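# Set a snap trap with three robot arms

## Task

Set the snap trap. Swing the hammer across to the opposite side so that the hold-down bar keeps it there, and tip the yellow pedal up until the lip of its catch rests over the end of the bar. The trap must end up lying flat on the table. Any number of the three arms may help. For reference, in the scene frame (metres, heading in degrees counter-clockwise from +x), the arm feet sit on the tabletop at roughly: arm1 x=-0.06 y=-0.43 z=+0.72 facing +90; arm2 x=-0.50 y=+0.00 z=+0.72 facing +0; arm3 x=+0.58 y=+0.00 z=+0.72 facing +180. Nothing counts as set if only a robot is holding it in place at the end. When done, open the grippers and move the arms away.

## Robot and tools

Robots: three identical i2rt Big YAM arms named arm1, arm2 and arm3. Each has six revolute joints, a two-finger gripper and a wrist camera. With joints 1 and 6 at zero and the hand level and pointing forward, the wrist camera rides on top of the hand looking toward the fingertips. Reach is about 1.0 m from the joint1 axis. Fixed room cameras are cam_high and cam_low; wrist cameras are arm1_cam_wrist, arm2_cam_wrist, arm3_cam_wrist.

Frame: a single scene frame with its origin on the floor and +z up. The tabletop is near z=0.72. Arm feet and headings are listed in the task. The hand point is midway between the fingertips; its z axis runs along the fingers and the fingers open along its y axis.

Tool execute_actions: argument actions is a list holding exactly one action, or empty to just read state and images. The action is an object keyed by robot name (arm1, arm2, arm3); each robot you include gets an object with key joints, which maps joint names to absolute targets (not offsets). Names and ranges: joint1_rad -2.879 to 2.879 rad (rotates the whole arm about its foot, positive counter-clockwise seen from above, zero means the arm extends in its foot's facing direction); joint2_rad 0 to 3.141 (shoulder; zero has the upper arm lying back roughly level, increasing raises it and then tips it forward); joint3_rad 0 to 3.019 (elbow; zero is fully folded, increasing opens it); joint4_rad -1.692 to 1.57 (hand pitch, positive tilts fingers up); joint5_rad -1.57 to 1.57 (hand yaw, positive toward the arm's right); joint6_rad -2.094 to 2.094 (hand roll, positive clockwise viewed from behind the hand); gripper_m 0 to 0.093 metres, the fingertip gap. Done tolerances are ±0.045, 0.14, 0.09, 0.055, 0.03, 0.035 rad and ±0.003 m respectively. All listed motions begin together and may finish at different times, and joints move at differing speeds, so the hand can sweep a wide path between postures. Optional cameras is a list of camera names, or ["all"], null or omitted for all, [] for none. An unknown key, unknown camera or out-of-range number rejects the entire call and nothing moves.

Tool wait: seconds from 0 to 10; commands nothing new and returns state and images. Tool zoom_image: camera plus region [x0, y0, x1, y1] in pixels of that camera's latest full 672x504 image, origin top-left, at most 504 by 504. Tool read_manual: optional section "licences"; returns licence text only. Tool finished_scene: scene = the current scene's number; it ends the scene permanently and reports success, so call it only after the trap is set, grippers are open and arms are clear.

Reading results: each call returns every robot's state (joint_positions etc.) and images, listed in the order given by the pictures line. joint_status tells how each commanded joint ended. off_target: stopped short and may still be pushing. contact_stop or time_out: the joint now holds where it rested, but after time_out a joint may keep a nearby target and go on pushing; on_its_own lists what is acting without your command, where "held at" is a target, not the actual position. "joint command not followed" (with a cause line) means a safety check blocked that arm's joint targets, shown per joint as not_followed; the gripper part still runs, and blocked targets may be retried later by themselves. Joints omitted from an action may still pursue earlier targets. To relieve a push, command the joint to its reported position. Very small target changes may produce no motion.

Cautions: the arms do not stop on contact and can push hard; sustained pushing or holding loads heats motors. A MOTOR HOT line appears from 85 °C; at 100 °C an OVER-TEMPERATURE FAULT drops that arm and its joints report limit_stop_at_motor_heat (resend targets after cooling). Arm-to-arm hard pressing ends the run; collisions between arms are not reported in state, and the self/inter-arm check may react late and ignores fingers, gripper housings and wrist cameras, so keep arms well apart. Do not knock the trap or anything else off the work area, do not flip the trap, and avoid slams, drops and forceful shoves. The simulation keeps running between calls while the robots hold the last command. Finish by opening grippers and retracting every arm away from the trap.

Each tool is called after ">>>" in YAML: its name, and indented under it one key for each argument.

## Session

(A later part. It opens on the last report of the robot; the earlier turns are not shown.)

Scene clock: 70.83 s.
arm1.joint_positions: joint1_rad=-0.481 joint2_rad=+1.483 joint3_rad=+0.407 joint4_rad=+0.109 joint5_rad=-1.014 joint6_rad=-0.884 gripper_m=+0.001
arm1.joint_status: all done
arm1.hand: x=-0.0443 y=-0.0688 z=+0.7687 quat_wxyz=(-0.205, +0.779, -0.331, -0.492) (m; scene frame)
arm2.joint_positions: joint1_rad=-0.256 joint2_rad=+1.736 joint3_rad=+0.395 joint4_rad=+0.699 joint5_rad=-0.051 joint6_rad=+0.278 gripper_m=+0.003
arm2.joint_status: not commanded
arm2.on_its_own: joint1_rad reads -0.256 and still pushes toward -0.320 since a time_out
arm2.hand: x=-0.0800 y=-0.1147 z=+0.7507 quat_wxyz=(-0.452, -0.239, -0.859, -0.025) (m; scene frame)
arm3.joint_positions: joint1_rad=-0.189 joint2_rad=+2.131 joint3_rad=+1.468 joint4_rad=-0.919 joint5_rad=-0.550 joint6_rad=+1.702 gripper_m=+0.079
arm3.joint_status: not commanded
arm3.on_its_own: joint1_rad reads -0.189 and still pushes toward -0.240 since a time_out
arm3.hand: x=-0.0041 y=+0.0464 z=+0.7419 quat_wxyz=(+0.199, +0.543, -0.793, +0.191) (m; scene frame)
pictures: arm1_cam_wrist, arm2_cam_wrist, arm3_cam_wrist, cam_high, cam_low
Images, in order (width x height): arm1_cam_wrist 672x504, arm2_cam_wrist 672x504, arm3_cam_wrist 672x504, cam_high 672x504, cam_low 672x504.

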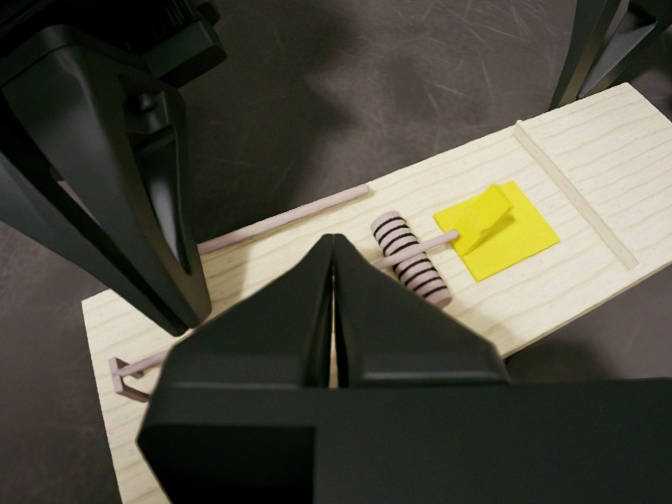

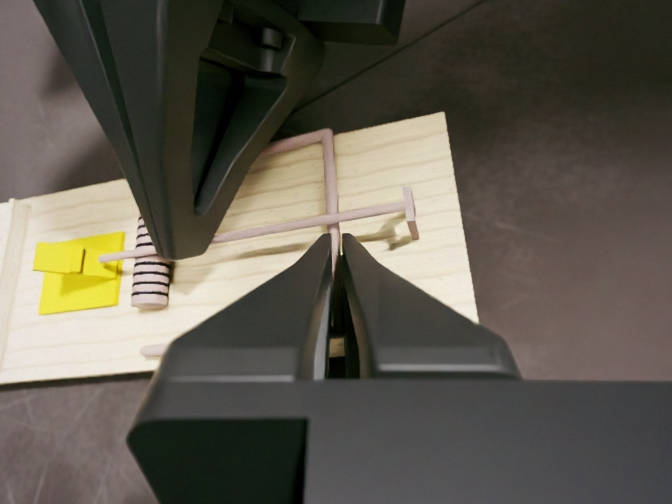

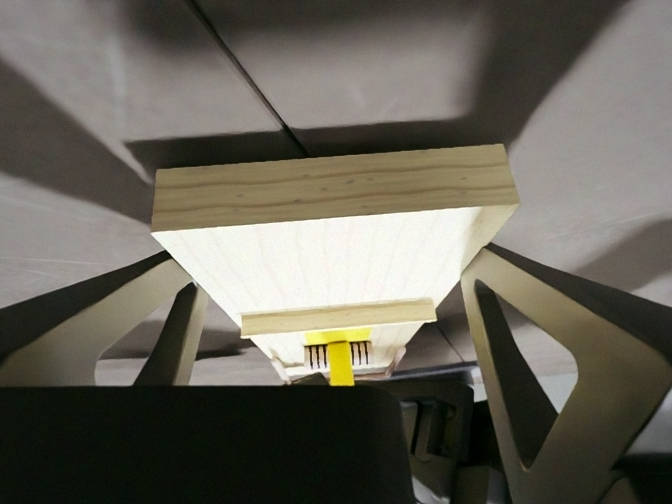

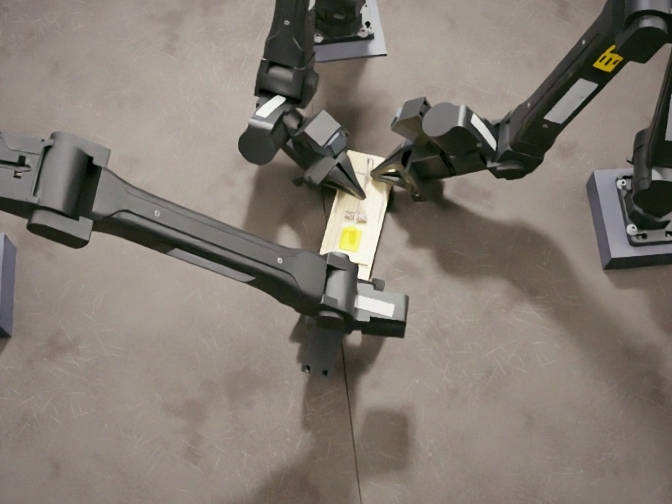

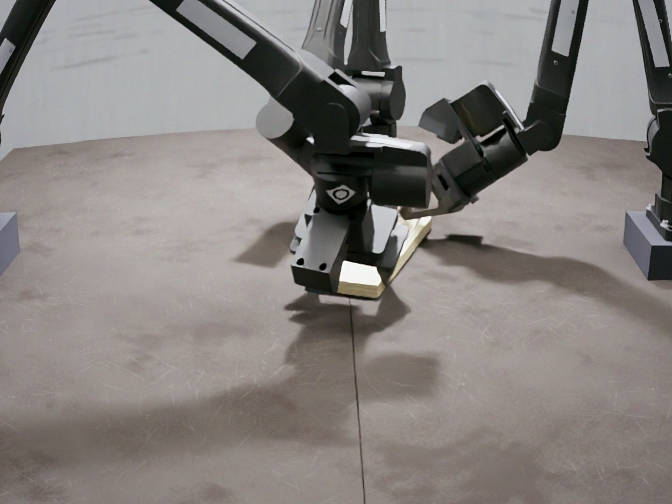

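>>> execute_actions:
  actions:
    - {"arm1":{"joints":{"joint1_rad":-0.465,"joint2_rad":1.53}}}
  cameras: []

>>> execute_actions:
  actions:
    - {"arm2":{"joints":{"joint1_rad":-0.265,"joint2_rad":1.73,"gripper_m":0.02}},"arm3":{"joints":{"joint1_rad":-0.19}}}
  cameras: ["arm1_cam_wrist"]

>>> execute_actions:
  actions:
    - {"arm2":{"joints":{"joint2_rad":1.3,"joint3_rad":0.27,"joint4_rad":0.39}}}
  cameras: ["arm1_cam_wrist"]

>>> execute_actions:
  actions:
    - {"arm2":{"joints":{"joint1_rad":0.055,"joint6_rad":0.3,"gripper_m":0}}}
  cameras: []

>>> execute_actions:
  actions:
    - {"arm2":{"joints":{"joint1_rad":0.04,"joint2_rad":1.53,"joint3_rad":0.47,"joint4_rad":0.48}}}
  cameras: ["arm1_cam_wrist","arm2_cam_wrist"]

Scene clock: 71.83 s.
arm1.joint_positions: joint1_rad=-0.473 joint2_rad=+1.501 joint3_rad=+0.417 joint4_rad=+0.116 joint5_rad=-1.022 joint6_rad=-0.884 gripper_m=+0.001
arm1.joint_status: all done
arm1.hand: x=-0.0465 y=-0.0650 z=+0.7677 quat_wxyz=(-0.201, +0.780, -0.325, -0.496) (m; scene frame)
arm2.joint_positions: joint1_rad=-0.256 joint2_rad=+1.736 joint3_rad=+0.395 joint4_rad=+0.699 joint5_rad=-0.051 joint6_rad=+0.278 gripper_m=+0.003
arm2.joint_status: not commanded
arm2.on_its_own: joint1_rad reads -0.256 and still pushes toward -0.320 since a time_out
arm2.hand: x=-0.0800 y=-0.1147 z=+0.7507 quat_wxyz=(-0.452, -0.239, -0.859, -0.025) (m; scene frame)
arm3.joint_positions: joint1_rad=-0.189 joint2_rad=+2.131 joint3_rad=+1.468 joint4_rad=-0.919 joint5_rad=-0.550 joint6_rad=+1.702 gripper_m=+0.079
arm3.joint_status: not commanded
arm3.on_its_own: joint1_rad reads -0.189 and still pushes toward -0.240 since a time_out
arm3.hand: x=-0.0041 y=+0.0464 z=+0.7419 quat_wxyz=(+0.199, +0.543, -0.793, +0.191) (m; scene frame)
pictures: none
No camera images: the call's "cameras" was empty. Leave "cameras" out to get every camera's image.

Scene clock: 72.43 s.
arm1.joint_positions: joint1_rad=-0.471 joint2_rad=+1.501 joint3_rad=+0.417 joint4_rad=+0.116 joint5_rad=-1.023 joint6_rad=-0.884 gripper_m=+0.001
arm1.joint_status: not commanded
arm1.hand: x=-0.0470 y=-0.0650 z=+0.7678 quat_wxyz=(-0.201, +0.780, -0.325, -0.496) (m; scene frame)
arm2.joint_positions: joint1_rad=-0.257 joint2_rad=+1.723 joint3_rad=+0.390 joint4_rad=+0.694 joint5_rad=-0.018 joint6_rad=+0.274 gripper_m=+0.020
arm2.joint_status: all done
arm2.hand: x=-0.0831 y=-0.1200 z=+0.7530 quat_wxyz=(-0.453, -0.245, -0.857, -0.009) (m; scene frame)
arm3.joint_positions: joint1_rad=-0.183 joint2_rad=+2.131 joint3_rad=+1.468 joint4_rad=-0.920 joint5_rad=-0.538 joint6_rad=+1.711 gripper_m=+0.079
arm3.joint_status: all done
arm3.hand: x=-0.0038 y=+0.0448 z=+0.7409 quat_wxyz=(+0.193, +0.543, -0.795, +0.189) (m; scene frame)
pictures: arm1_cam_wrist
Images, in order (width x height): arm1_cam_wrist 672x504.

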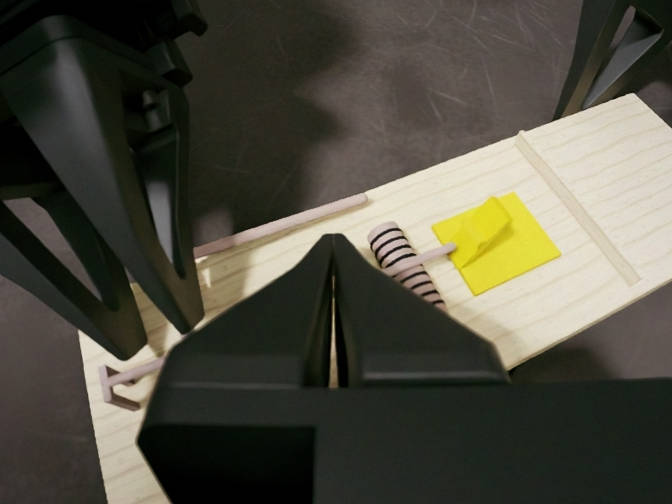

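Scene clock: 73.60 s.
arm1.joint_positions: joint1_rad=-0.470 joint2_rad=+1.501 joint3_rad=+0.417 joint4_rad=+0.118 joint5_rad=-1.023 joint6_rad=-0.884 gripper_m=+0.001
arm1.joint_status: not commanded
arm1.hand: x=-0.0474 y=-0.0647 z=+0.7679 quat_wxyz=(-0.201, +0.780, -0.324, -0.496) (m; scene frame)
arm2.joint_positions: joint1_rad=-0.257 joint2_rad=+1.300 joint3_rad=+0.249 joint4_rad=+0.400 joint5_rad=+0.001 joint6_rad=+0.266 gripper_m=+0.020
arm2.joint_status: all done
arm2.hand: x=-0.1442 y=-0.1058 z=+0.8089 quat_wxyz=(-0.448, -0.246, -0.860, +0.001) (m; scene frame)
arm3.joint_positions: joint1_rad=-0.183 joint2_rad=+2.131 joint3_rad=+1.468 joint4_rad=-0.919 joint5_rad=-0.537 joint6_rad=+1.715 gripper_m=+0.079
arm3.joint_status: not commanded
arm3.hand: x=-0.0039 y=+0.0447 z=+0.7408 quat_wxyz=(+0.193, +0.541, -0.796, +0.189) (m; scene frame)
pictures: arm1_cam_wrist
Images, in order (width x height): arm1_cam_wrist 672x504.

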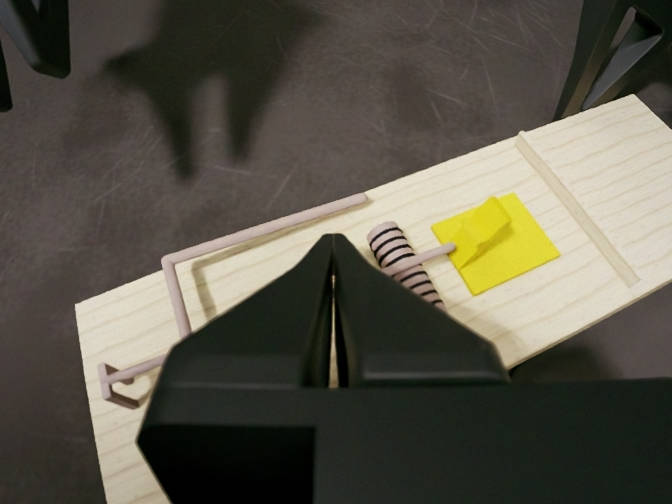

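Scene clock: 74.57 s.
arm1.joint_positions: joint1_rad=-0.470 joint2_rad=+1.501 joint3_rad=+0.417 joint4_rad=+0.118 joint5_rad=-1.023 joint6_rad=-0.884 gripper_m=+0.001
arm1.joint_status: not commanded
arm1.hand: x=-0.0474 y=-0.0647 z=+0.7679 quat_wxyz=(-0.201, +0.780, -0.324, -0.496) (m; scene frame)
arm2.joint_positions: joint1_rad=+0.048 joint2_rad=+1.300 joint3_rad=+0.249 joint4_rad=+0.400 joint5_rad=+0.003 joint6_rad=+0.284 gripper_m=+0.001
arm2.joint_status: all done
arm2.hand: x=-0.1290 y=+0.0056 z=+0.8097 quat_wxyz=(-0.443, -0.120, -0.886, -0.068) (m; scene frame)
arm3.joint_positions: joint1_rad=-0.183 joint2_rad=+2.131 joint3_rad=+1.468 joint4_rad=-0.919 joint5_rad=-0.537 joint6_rad=+1.715 gripper_m=+0.079
arm3.joint_status: not commanded
arm3.hand: x=-0.0039 y=+0.0447 z=+0.7408 quat_wxyz=(+0.193, +0.541, -0.796, +0.189) (m; scene frame)
pictures: none
No camera images: the call's "cameras" was empty. Leave "cameras" out to get every camera's image.

Scene clock: 75.63 s.
arm1.joint_positions: joint1_rad=-0.470 joint2_rad=+1.501 joint3_rad=+0.417 joint4_rad=+0.118 joint5_rad=-1.023 joint6_rad=-0.884 gripper_m=+0.001
arm1.joint_status: not commanded
arm1.hand: x=-0.0474 y=-0.0647 z=+0.7679 quat_wxyz=(-0.201, +0.780, -0.324, -0.496) (m; scene frame)
arm2.joint_positions: joint1_rad=+0.048 joint2_rad=+1.529 joint3_rad=+0.452 joint4_rad=+0.462 joint5_rad=+0.003 joint6_rad=+0.284 gripper_m=+0.001
arm2.joint_status: all done
arm2.hand: x=-0.0445 y=+0.0071 z=+0.8111 quat_wxyz=(-0.459, -0.119, -0.877, -0.071) (m; scene frame)
arm3.joint_positions: joint1_rad=-0.183 joint2_rad=+2.131 joint3_rad=+1.468 joint4_rad=-0.919 joint5_rad=-0.537 joint6_rad=+1.715 gripper_m=+0.079
arm3.joint_status: not commanded
arm3.hand: x=-0.0039 y=+0.0447 z=+0.7408 quat_wxyz=(+0.193, +0.541, -0.796, +0.189) (m; scene frame)
pictures: arm1_cam_wrist, arm2_cam_wrist
Images, in order (width x height): arm1_cam_wrist 672x504, arm2_cam_wrist 672x504.

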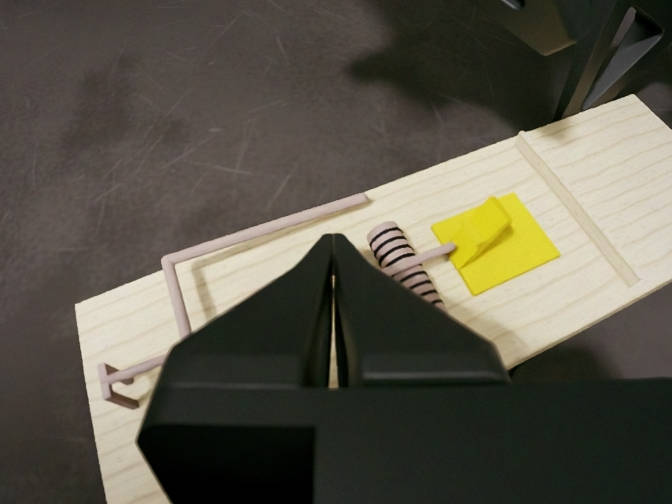

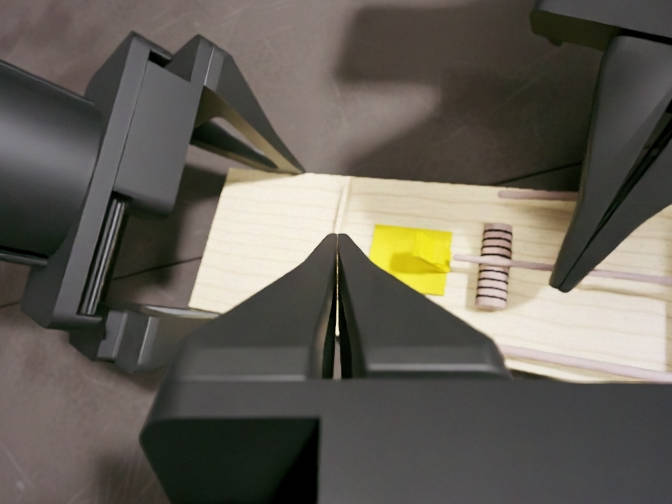

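>>> execute_actions:
  actions:
    - {"arm2":{"joints":{"joint1_rad":0.015,"joint2_rad":1.66,"joint3_rad":0.51,"joint4_rad":0.54}}}
  cameras: ["arm1_cam_wrist","arm2_cam_wrist"]

>>> execute_actions:
  actions:
    - {"arm2":{"joints":{"joint1_rad":-0.04}}}
  cameras: ["arm1_cam_wrist","arm2_cam_wrist"]

>>> zoom_image:
  camera: "arm1_cam_wrist"
  region: [360,150,600,330]

Scene clock: 76.77 s.
arm1.joint_positions: joint1_rad=-0.470 joint2_rad=+1.501 joint3_rad=+0.417 joint4_rad=+0.118 joint5_rad=-1.023 joint6_rad=-0.884 gripper_m=+0.001
arm1.joint_status: not commanded
arm1.hand: x=-0.0474 y=-0.0647 z=+0.7679 quat_wxyz=(-0.201, +0.780, -0.324, -0.496) (m; scene frame)
arm2.joint_positions: joint1_rad=+0.024 joint2_rad=+1.667 joint3_rad=+0.485 joint4_rad=+0.519 joint5_rad=+0.003 joint6_rad=+0.284 gripper_m=+0.001
arm2.joint_status: all done
arm2.hand: x=-0.0358 y=-0.0040 z=+0.7734 quat_wxyz=(-0.438, -0.132, -0.887, -0.062) (m; scene frame)
arm3.joint_positions: joint1_rad=-0.183 joint2_rad=+2.131 joint3_rad=+1.468 joint4_rad=-0.919 joint5_rad=-0.537 joint6_rad=+1.715 gripper_m=+0.079
arm3.joint_status: not commanded
arm3.hand: x=-0.0039 y=+0.0447 z=+0.7408 quat_wxyz=(+0.193, +0.541, -0.796, +0.189) (m; scene frame)
pictures: arm1_cam_wrist, arm2_cam_wrist
Images, in order (width x height): arm1_cam_wrist 672x504, arm2_cam_wrist 672x504.

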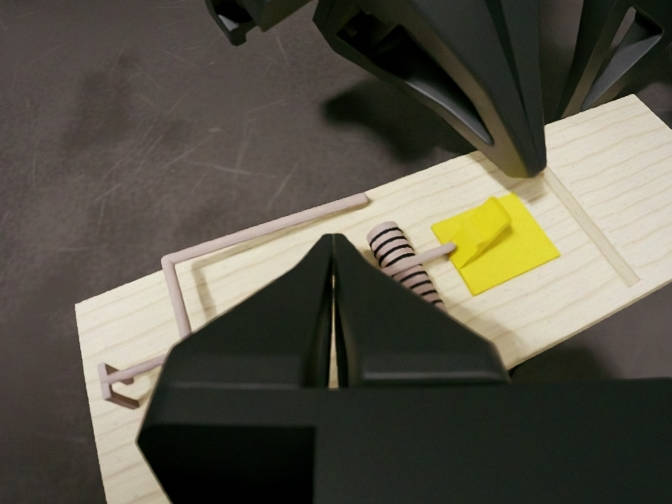

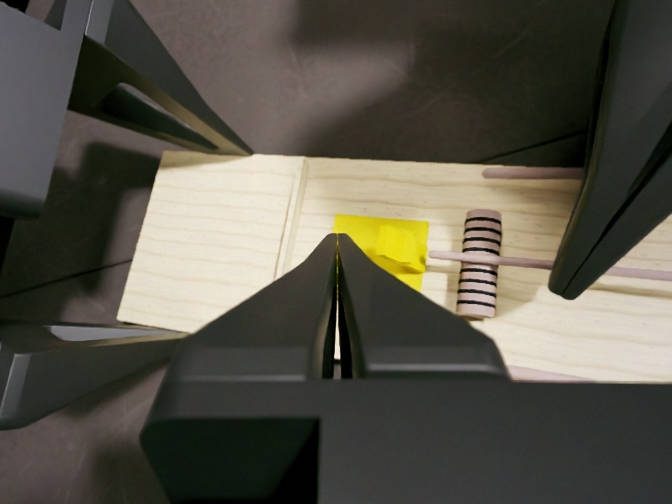

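Scene clock: 77.47 s.
arm1.joint_positions: joint1_rad=-0.470 joint2_rad=+1.501 joint3_rad=+0.417 joint4_rad=+0.118 joint5_rad=-1.023 joint6_rad=-0.884 gripper_m=+0.001
arm1.joint_status: not commanded
arm1.hand: x=-0.0474 y=-0.0647 z=+0.7680 quat_wxyz=(-0.202, +0.780, -0.324, -0.496) (m; scene frame)
arm2.joint_positions: joint1_rad=-0.028 joint2_rad=+1.665 joint3_rad=+0.486 joint4_rad=+0.521 joint5_rad=-0.002 joint6_rad=+0.286 gripper_m=+0.001
arm2.joint_status: all done
arm2.hand: x=-0.0354 y=-0.0271 z=+0.7751 quat_wxyz=(-0.442, -0.154, -0.882, -0.054) (m; scene frame)
arm3.joint_positions: joint1_rad=-0.182 joint2_rad=+2.131 joint3_rad=+1.468 joint4_rad=-0.919 joint5_rad=-0.537 joint6_rad=+1.713 gripper_m=+0.079
arm3.joint_status: not commanded
arm3.hand: x=-0.0040 y=+0.0445 z=+0.7410 quat_wxyz=(+0.193, +0.543, -0.795, +0.189) (m; scene frame)
pictures: arm1_cam_wrist, arm2_cam_wrist
Images, in order (width x height): arm1_cam_wrist 672x504, arm2_cam_wrist 672x504.

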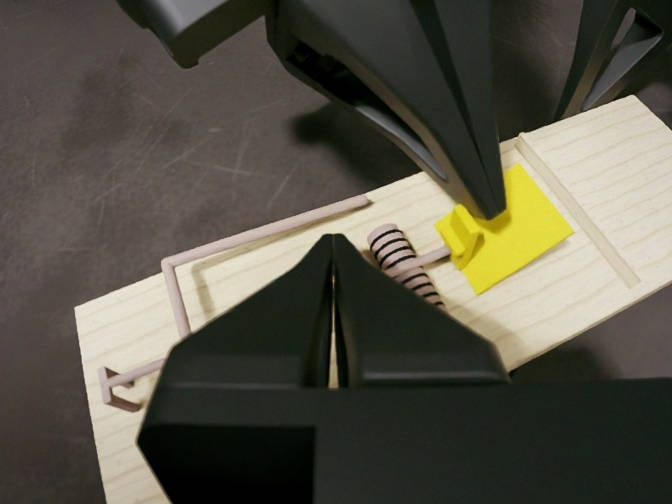

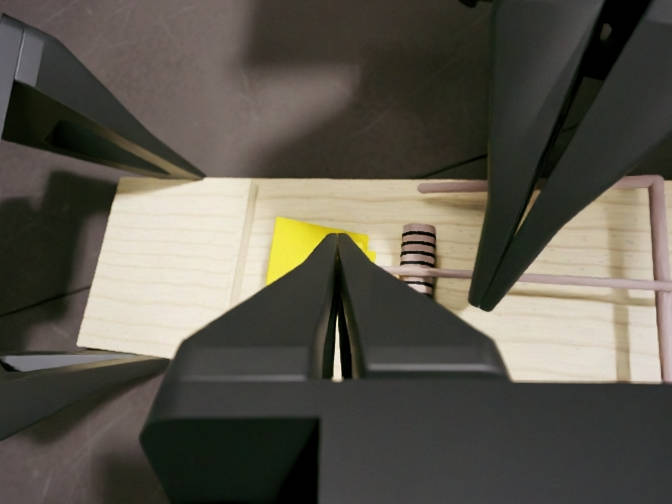

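Region (360, 150, 600, 330) of arm1_cam_wrist's 672x504 image, scaled by 2.100, with more detail than that image has; it fills the top 378 rows of this view, and the rest is white.

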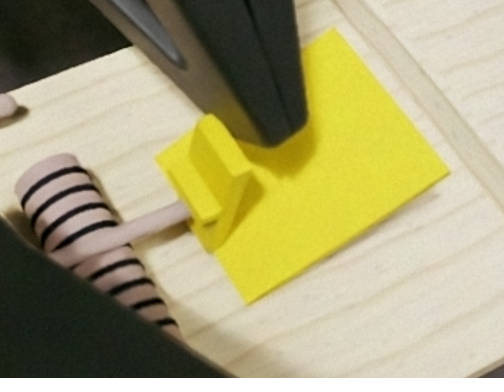

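>>> execute_actions:
  actions:
    - {"arm1":{"joints":{"joint2_rad":1.42}},"arm2":{"joints":{"joint1_rad":-0.055}}}
  cameras: ["arm1_cam_wrist"]

>>> execute_actions:
  actions:
    - {"arm1":{"joints":{"joint2_rad":1.3}},"arm2":{"joints":{"joint1_rad":0.01}}}
  cameras: ["arm1_cam_wrist"]

>>> execute_actions:
  actions:
    - {"arm1":{"joints":{"joint1_rad":-0.9,"joint2_rad":1.0,"joint3_rad":0.3}},"arm2":{"joints":{"joint2_rad":1.1,"joint3_rad":0.25}},"arm3":{"joints":{"gripper_m":0.093,"joint2_rad":2.12}}}
  cameras: []

>>> execute_actions:
  actions:
    - {"arm2":{"joints":{"joint2_rad":0.6}},"arm3":{"joints":{"joint2_rad":1.6}}}
  cameras: ["cam_high","cam_low"]

Scene clock: 78.67 s.
arm1.joint_positions: joint1_rad=-0.470 joint2_rad=+1.426 joint3_rad=+0.417 joint4_rad=+0.118 joint5_rad=-1.014 joint6_rad=-0.884 gripper_m=+0.001
arm1.joint_status: all done
arm1.hand: x=-0.0438 y=-0.0591 z=+0.7905 quat_wxyz=(-0.234, +0.782, -0.306, -0.491) (m; scene frame)
arm2.joint_positions: joint1_rad=-0.029 joint2_rad=+1.665 joint3_rad=+0.486 joint4_rad=+0.521 joint5_rad=-0.006 joint6_rad=+0.286 gripper_m=+0.001
arm2.joint_status: all done
arm2.hand: x=-0.0354 y=-0.0270 z=+0.7751 quat_wxyz=(-0.442, -0.154, -0.882, -0.056) (m; scene frame)
arm3.joint_positions: joint1_rad=-0.182 joint2_rad=+2.131 joint3_rad=+1.468 joint4_rad=-0.919 joint5_rad=-0.537 joint6_rad=+1.713 gripper_m=+0.079
arm3.joint_status: not commanded
arm3.hand: x=-0.0040 y=+0.0445 z=+0.7410 quat_wxyz=(+0.193, +0.543, -0.795, +0.189) (m; scene frame)
pictures: arm1_cam_wrist
Images, in order (width x height): arm1_cam_wrist 672x504.

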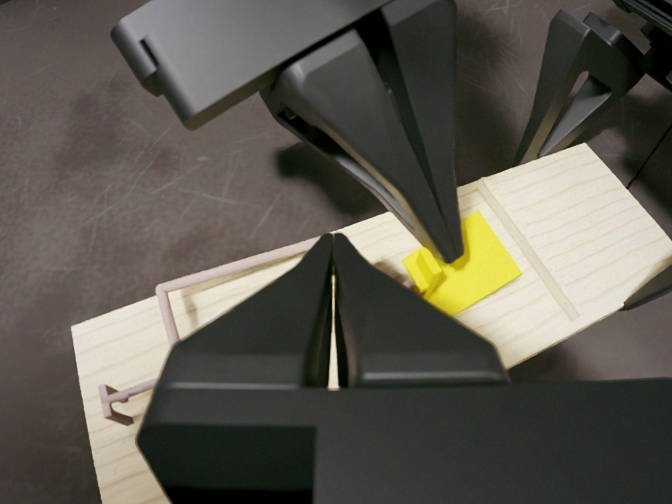

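Scene clock: 79.53 s.
arm1.joint_positions: joint1_rad=-0.470 joint2_rad=+1.299 joint3_rad=+0.417 joint4_rad=+0.118 joint5_rad=-1.013 joint6_rad=-0.884 gripper_m=+0.001
arm1.joint_status: all done
arm1.hand: x=-0.0410 y=-0.0537 z=+0.8315 quat_wxyz=(-0.287, +0.780, -0.271, -0.485) (m; scene frame)
arm2.joint_positions: joint1_rad=+0.002 joint2_rad=+1.665 joint3_rad=+0.486 joint4_rad=+0.521 joint5_rad=+0.001 joint6_rad=+0.286 gripper_m=+0.001
arm2.joint_status: all done
arm2.hand: x=-0.0349 y=-0.0137 z=+0.7752 quat_wxyz=(-0.441, -0.141, -0.884, -0.059) (m; scene frame)
arm3.joint_positions: joint1_rad=-0.182 joint2_rad=+2.131 joint3_rad=+1.468 joint4_rad=-0.919 joint5_rad=-0.537 joint6_rad=+1.713 gripper_m=+0.079
arm3.joint_status: not commanded
arm3.hand: x=-0.0040 y=+0.0445 z=+0.7410 quat_wxyz=(+0.193, +0.543, -0.795, +0.189) (m; scene frame)
pictures: arm1_cam_wrist
Images, in order (width x height): arm1_cam_wrist 672x504.

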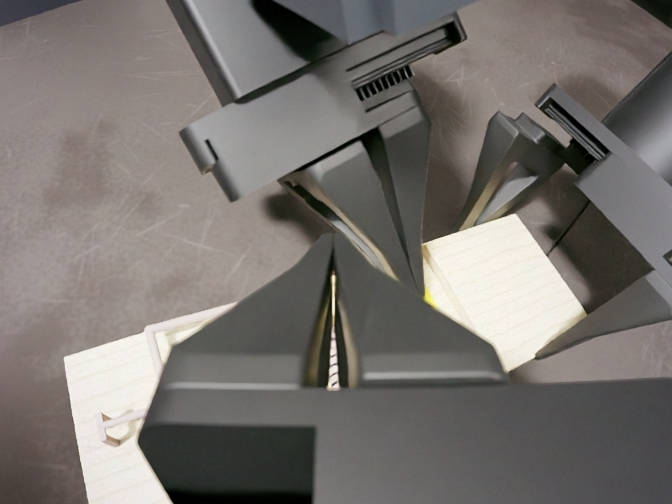

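Scene clock: 80.70 s.
arm1.joint_positions: joint1_rad=-0.896 joint2_rad=+0.998 joint3_rad=+0.301 joint4_rad=+0.118 joint5_rad=-1.013 joint6_rad=-0.884 gripper_m=+0.001
arm1.joint_status: all done
arm1.hand: x=+0.0800 y=-0.1227 z=+0.8766 quat_wxyz=(-0.453, +0.709, -0.377, -0.387) (m; scene frame)
arm2.joint_positions: joint1_rad=+0.002 joint2_rad=+1.102 joint3_rad=+0.238 joint4_rad=+0.523 joint5_rad=+0.001 joint6_rad=+0.286 gripper_m=+0.001
arm2.joint_status: all done
arm2.hand: x=-0.1103 y=-0.0123 z=+0.9031 quat_wxyz=(-0.576, -0.129, -0.804, -0.077) (m; scene frame)
arm3.joint_positions: joint1_rad=-0.182 joint2_rad=+2.125 joint3_rad=+1.468 joint4_rad=-0.919 joint5_rad=-0.524 joint6_rad=+1.712 gripper_m=+0.093
arm3.joint_status: all done
arm3.hand: x=-0.0044 y=+0.0466 z=+0.7428 quat_wxyz=(+0.190, +0.545, -0.796, +0.183) (m; scene frame)
pictures: none
No camera images: the call's "cameras" was empty. Leave "cameras" out to get every camera's image.

Scene clock: 82.17 s.
arm1.joint_positions: joint1_rad=-0.896 joint2_rad=+0.998 joint3_rad=+0.301 joint4_rad=+0.118 joint5_rad=-1.013 joint6_rad=-0.884 gripper_m=+0.001
arm1.joint_status: not commanded
arm1.hand: x=+0.0800 y=-0.1227 z=+0.8766 quat_wxyz=(-0.453, +0.709, -0.377, -0.387) (m; scene frame)
arm2.joint_positions: joint1_rad=+0.002 joint2_rad=+0.600 joint3_rad=+0.238 joint4_rad=+0.523 joint5_rad=+0.001 joint6_rad=+0.286 gripper_m=+0.001
arm2.joint_status: all done
arm2.hand: x=-0.1557 y=-0.0120 z=+1.0810 quat_wxyz=(-0.759, -0.103, -0.636, -0.100) (m; scene frame)
arm3.joint_positions: joint1_rad=-0.183 joint2_rad=+1.587 joint3_rad=+1.444 joint4_rad=-0.919 joint5_rad=-0.512 joint6_rad=+1.713 gripper_m=+0.093
arm3.joint_status: all done
arm3.hand: x=-0.0079 y=+0.0524 z=+1.0404 quat_wxyz=(+0.347, +0.580, -0.737, -0.009) (m; scene frame)
pictures: cam_high, cam_low
Images, in order (width x height): cam_high 672x504, cam_low 672x504.

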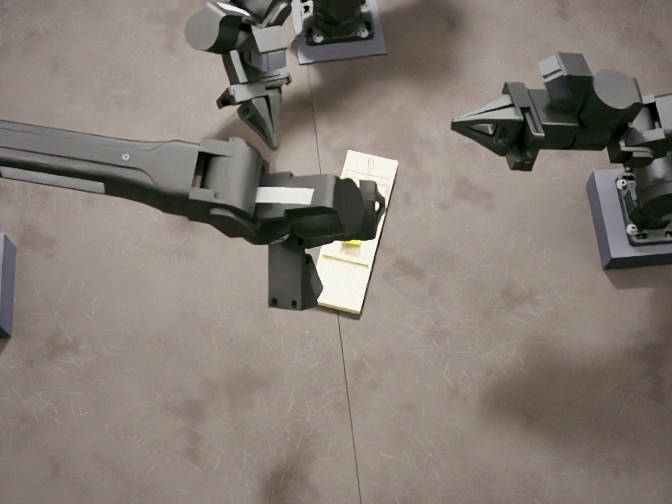

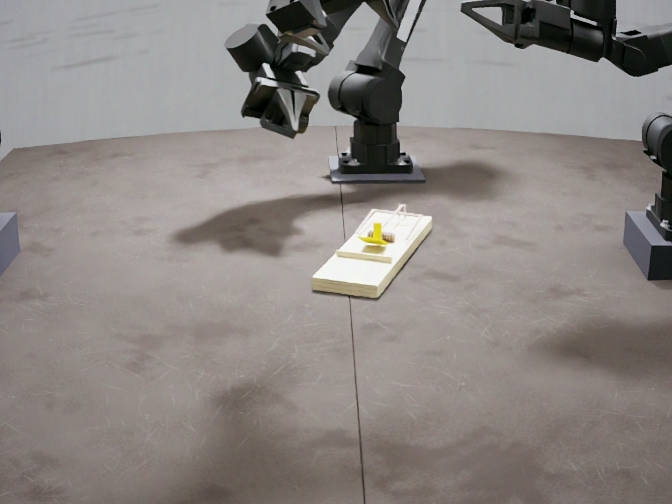

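>>> finished_scene:
  scene: 2

The scene is finished: the task was done.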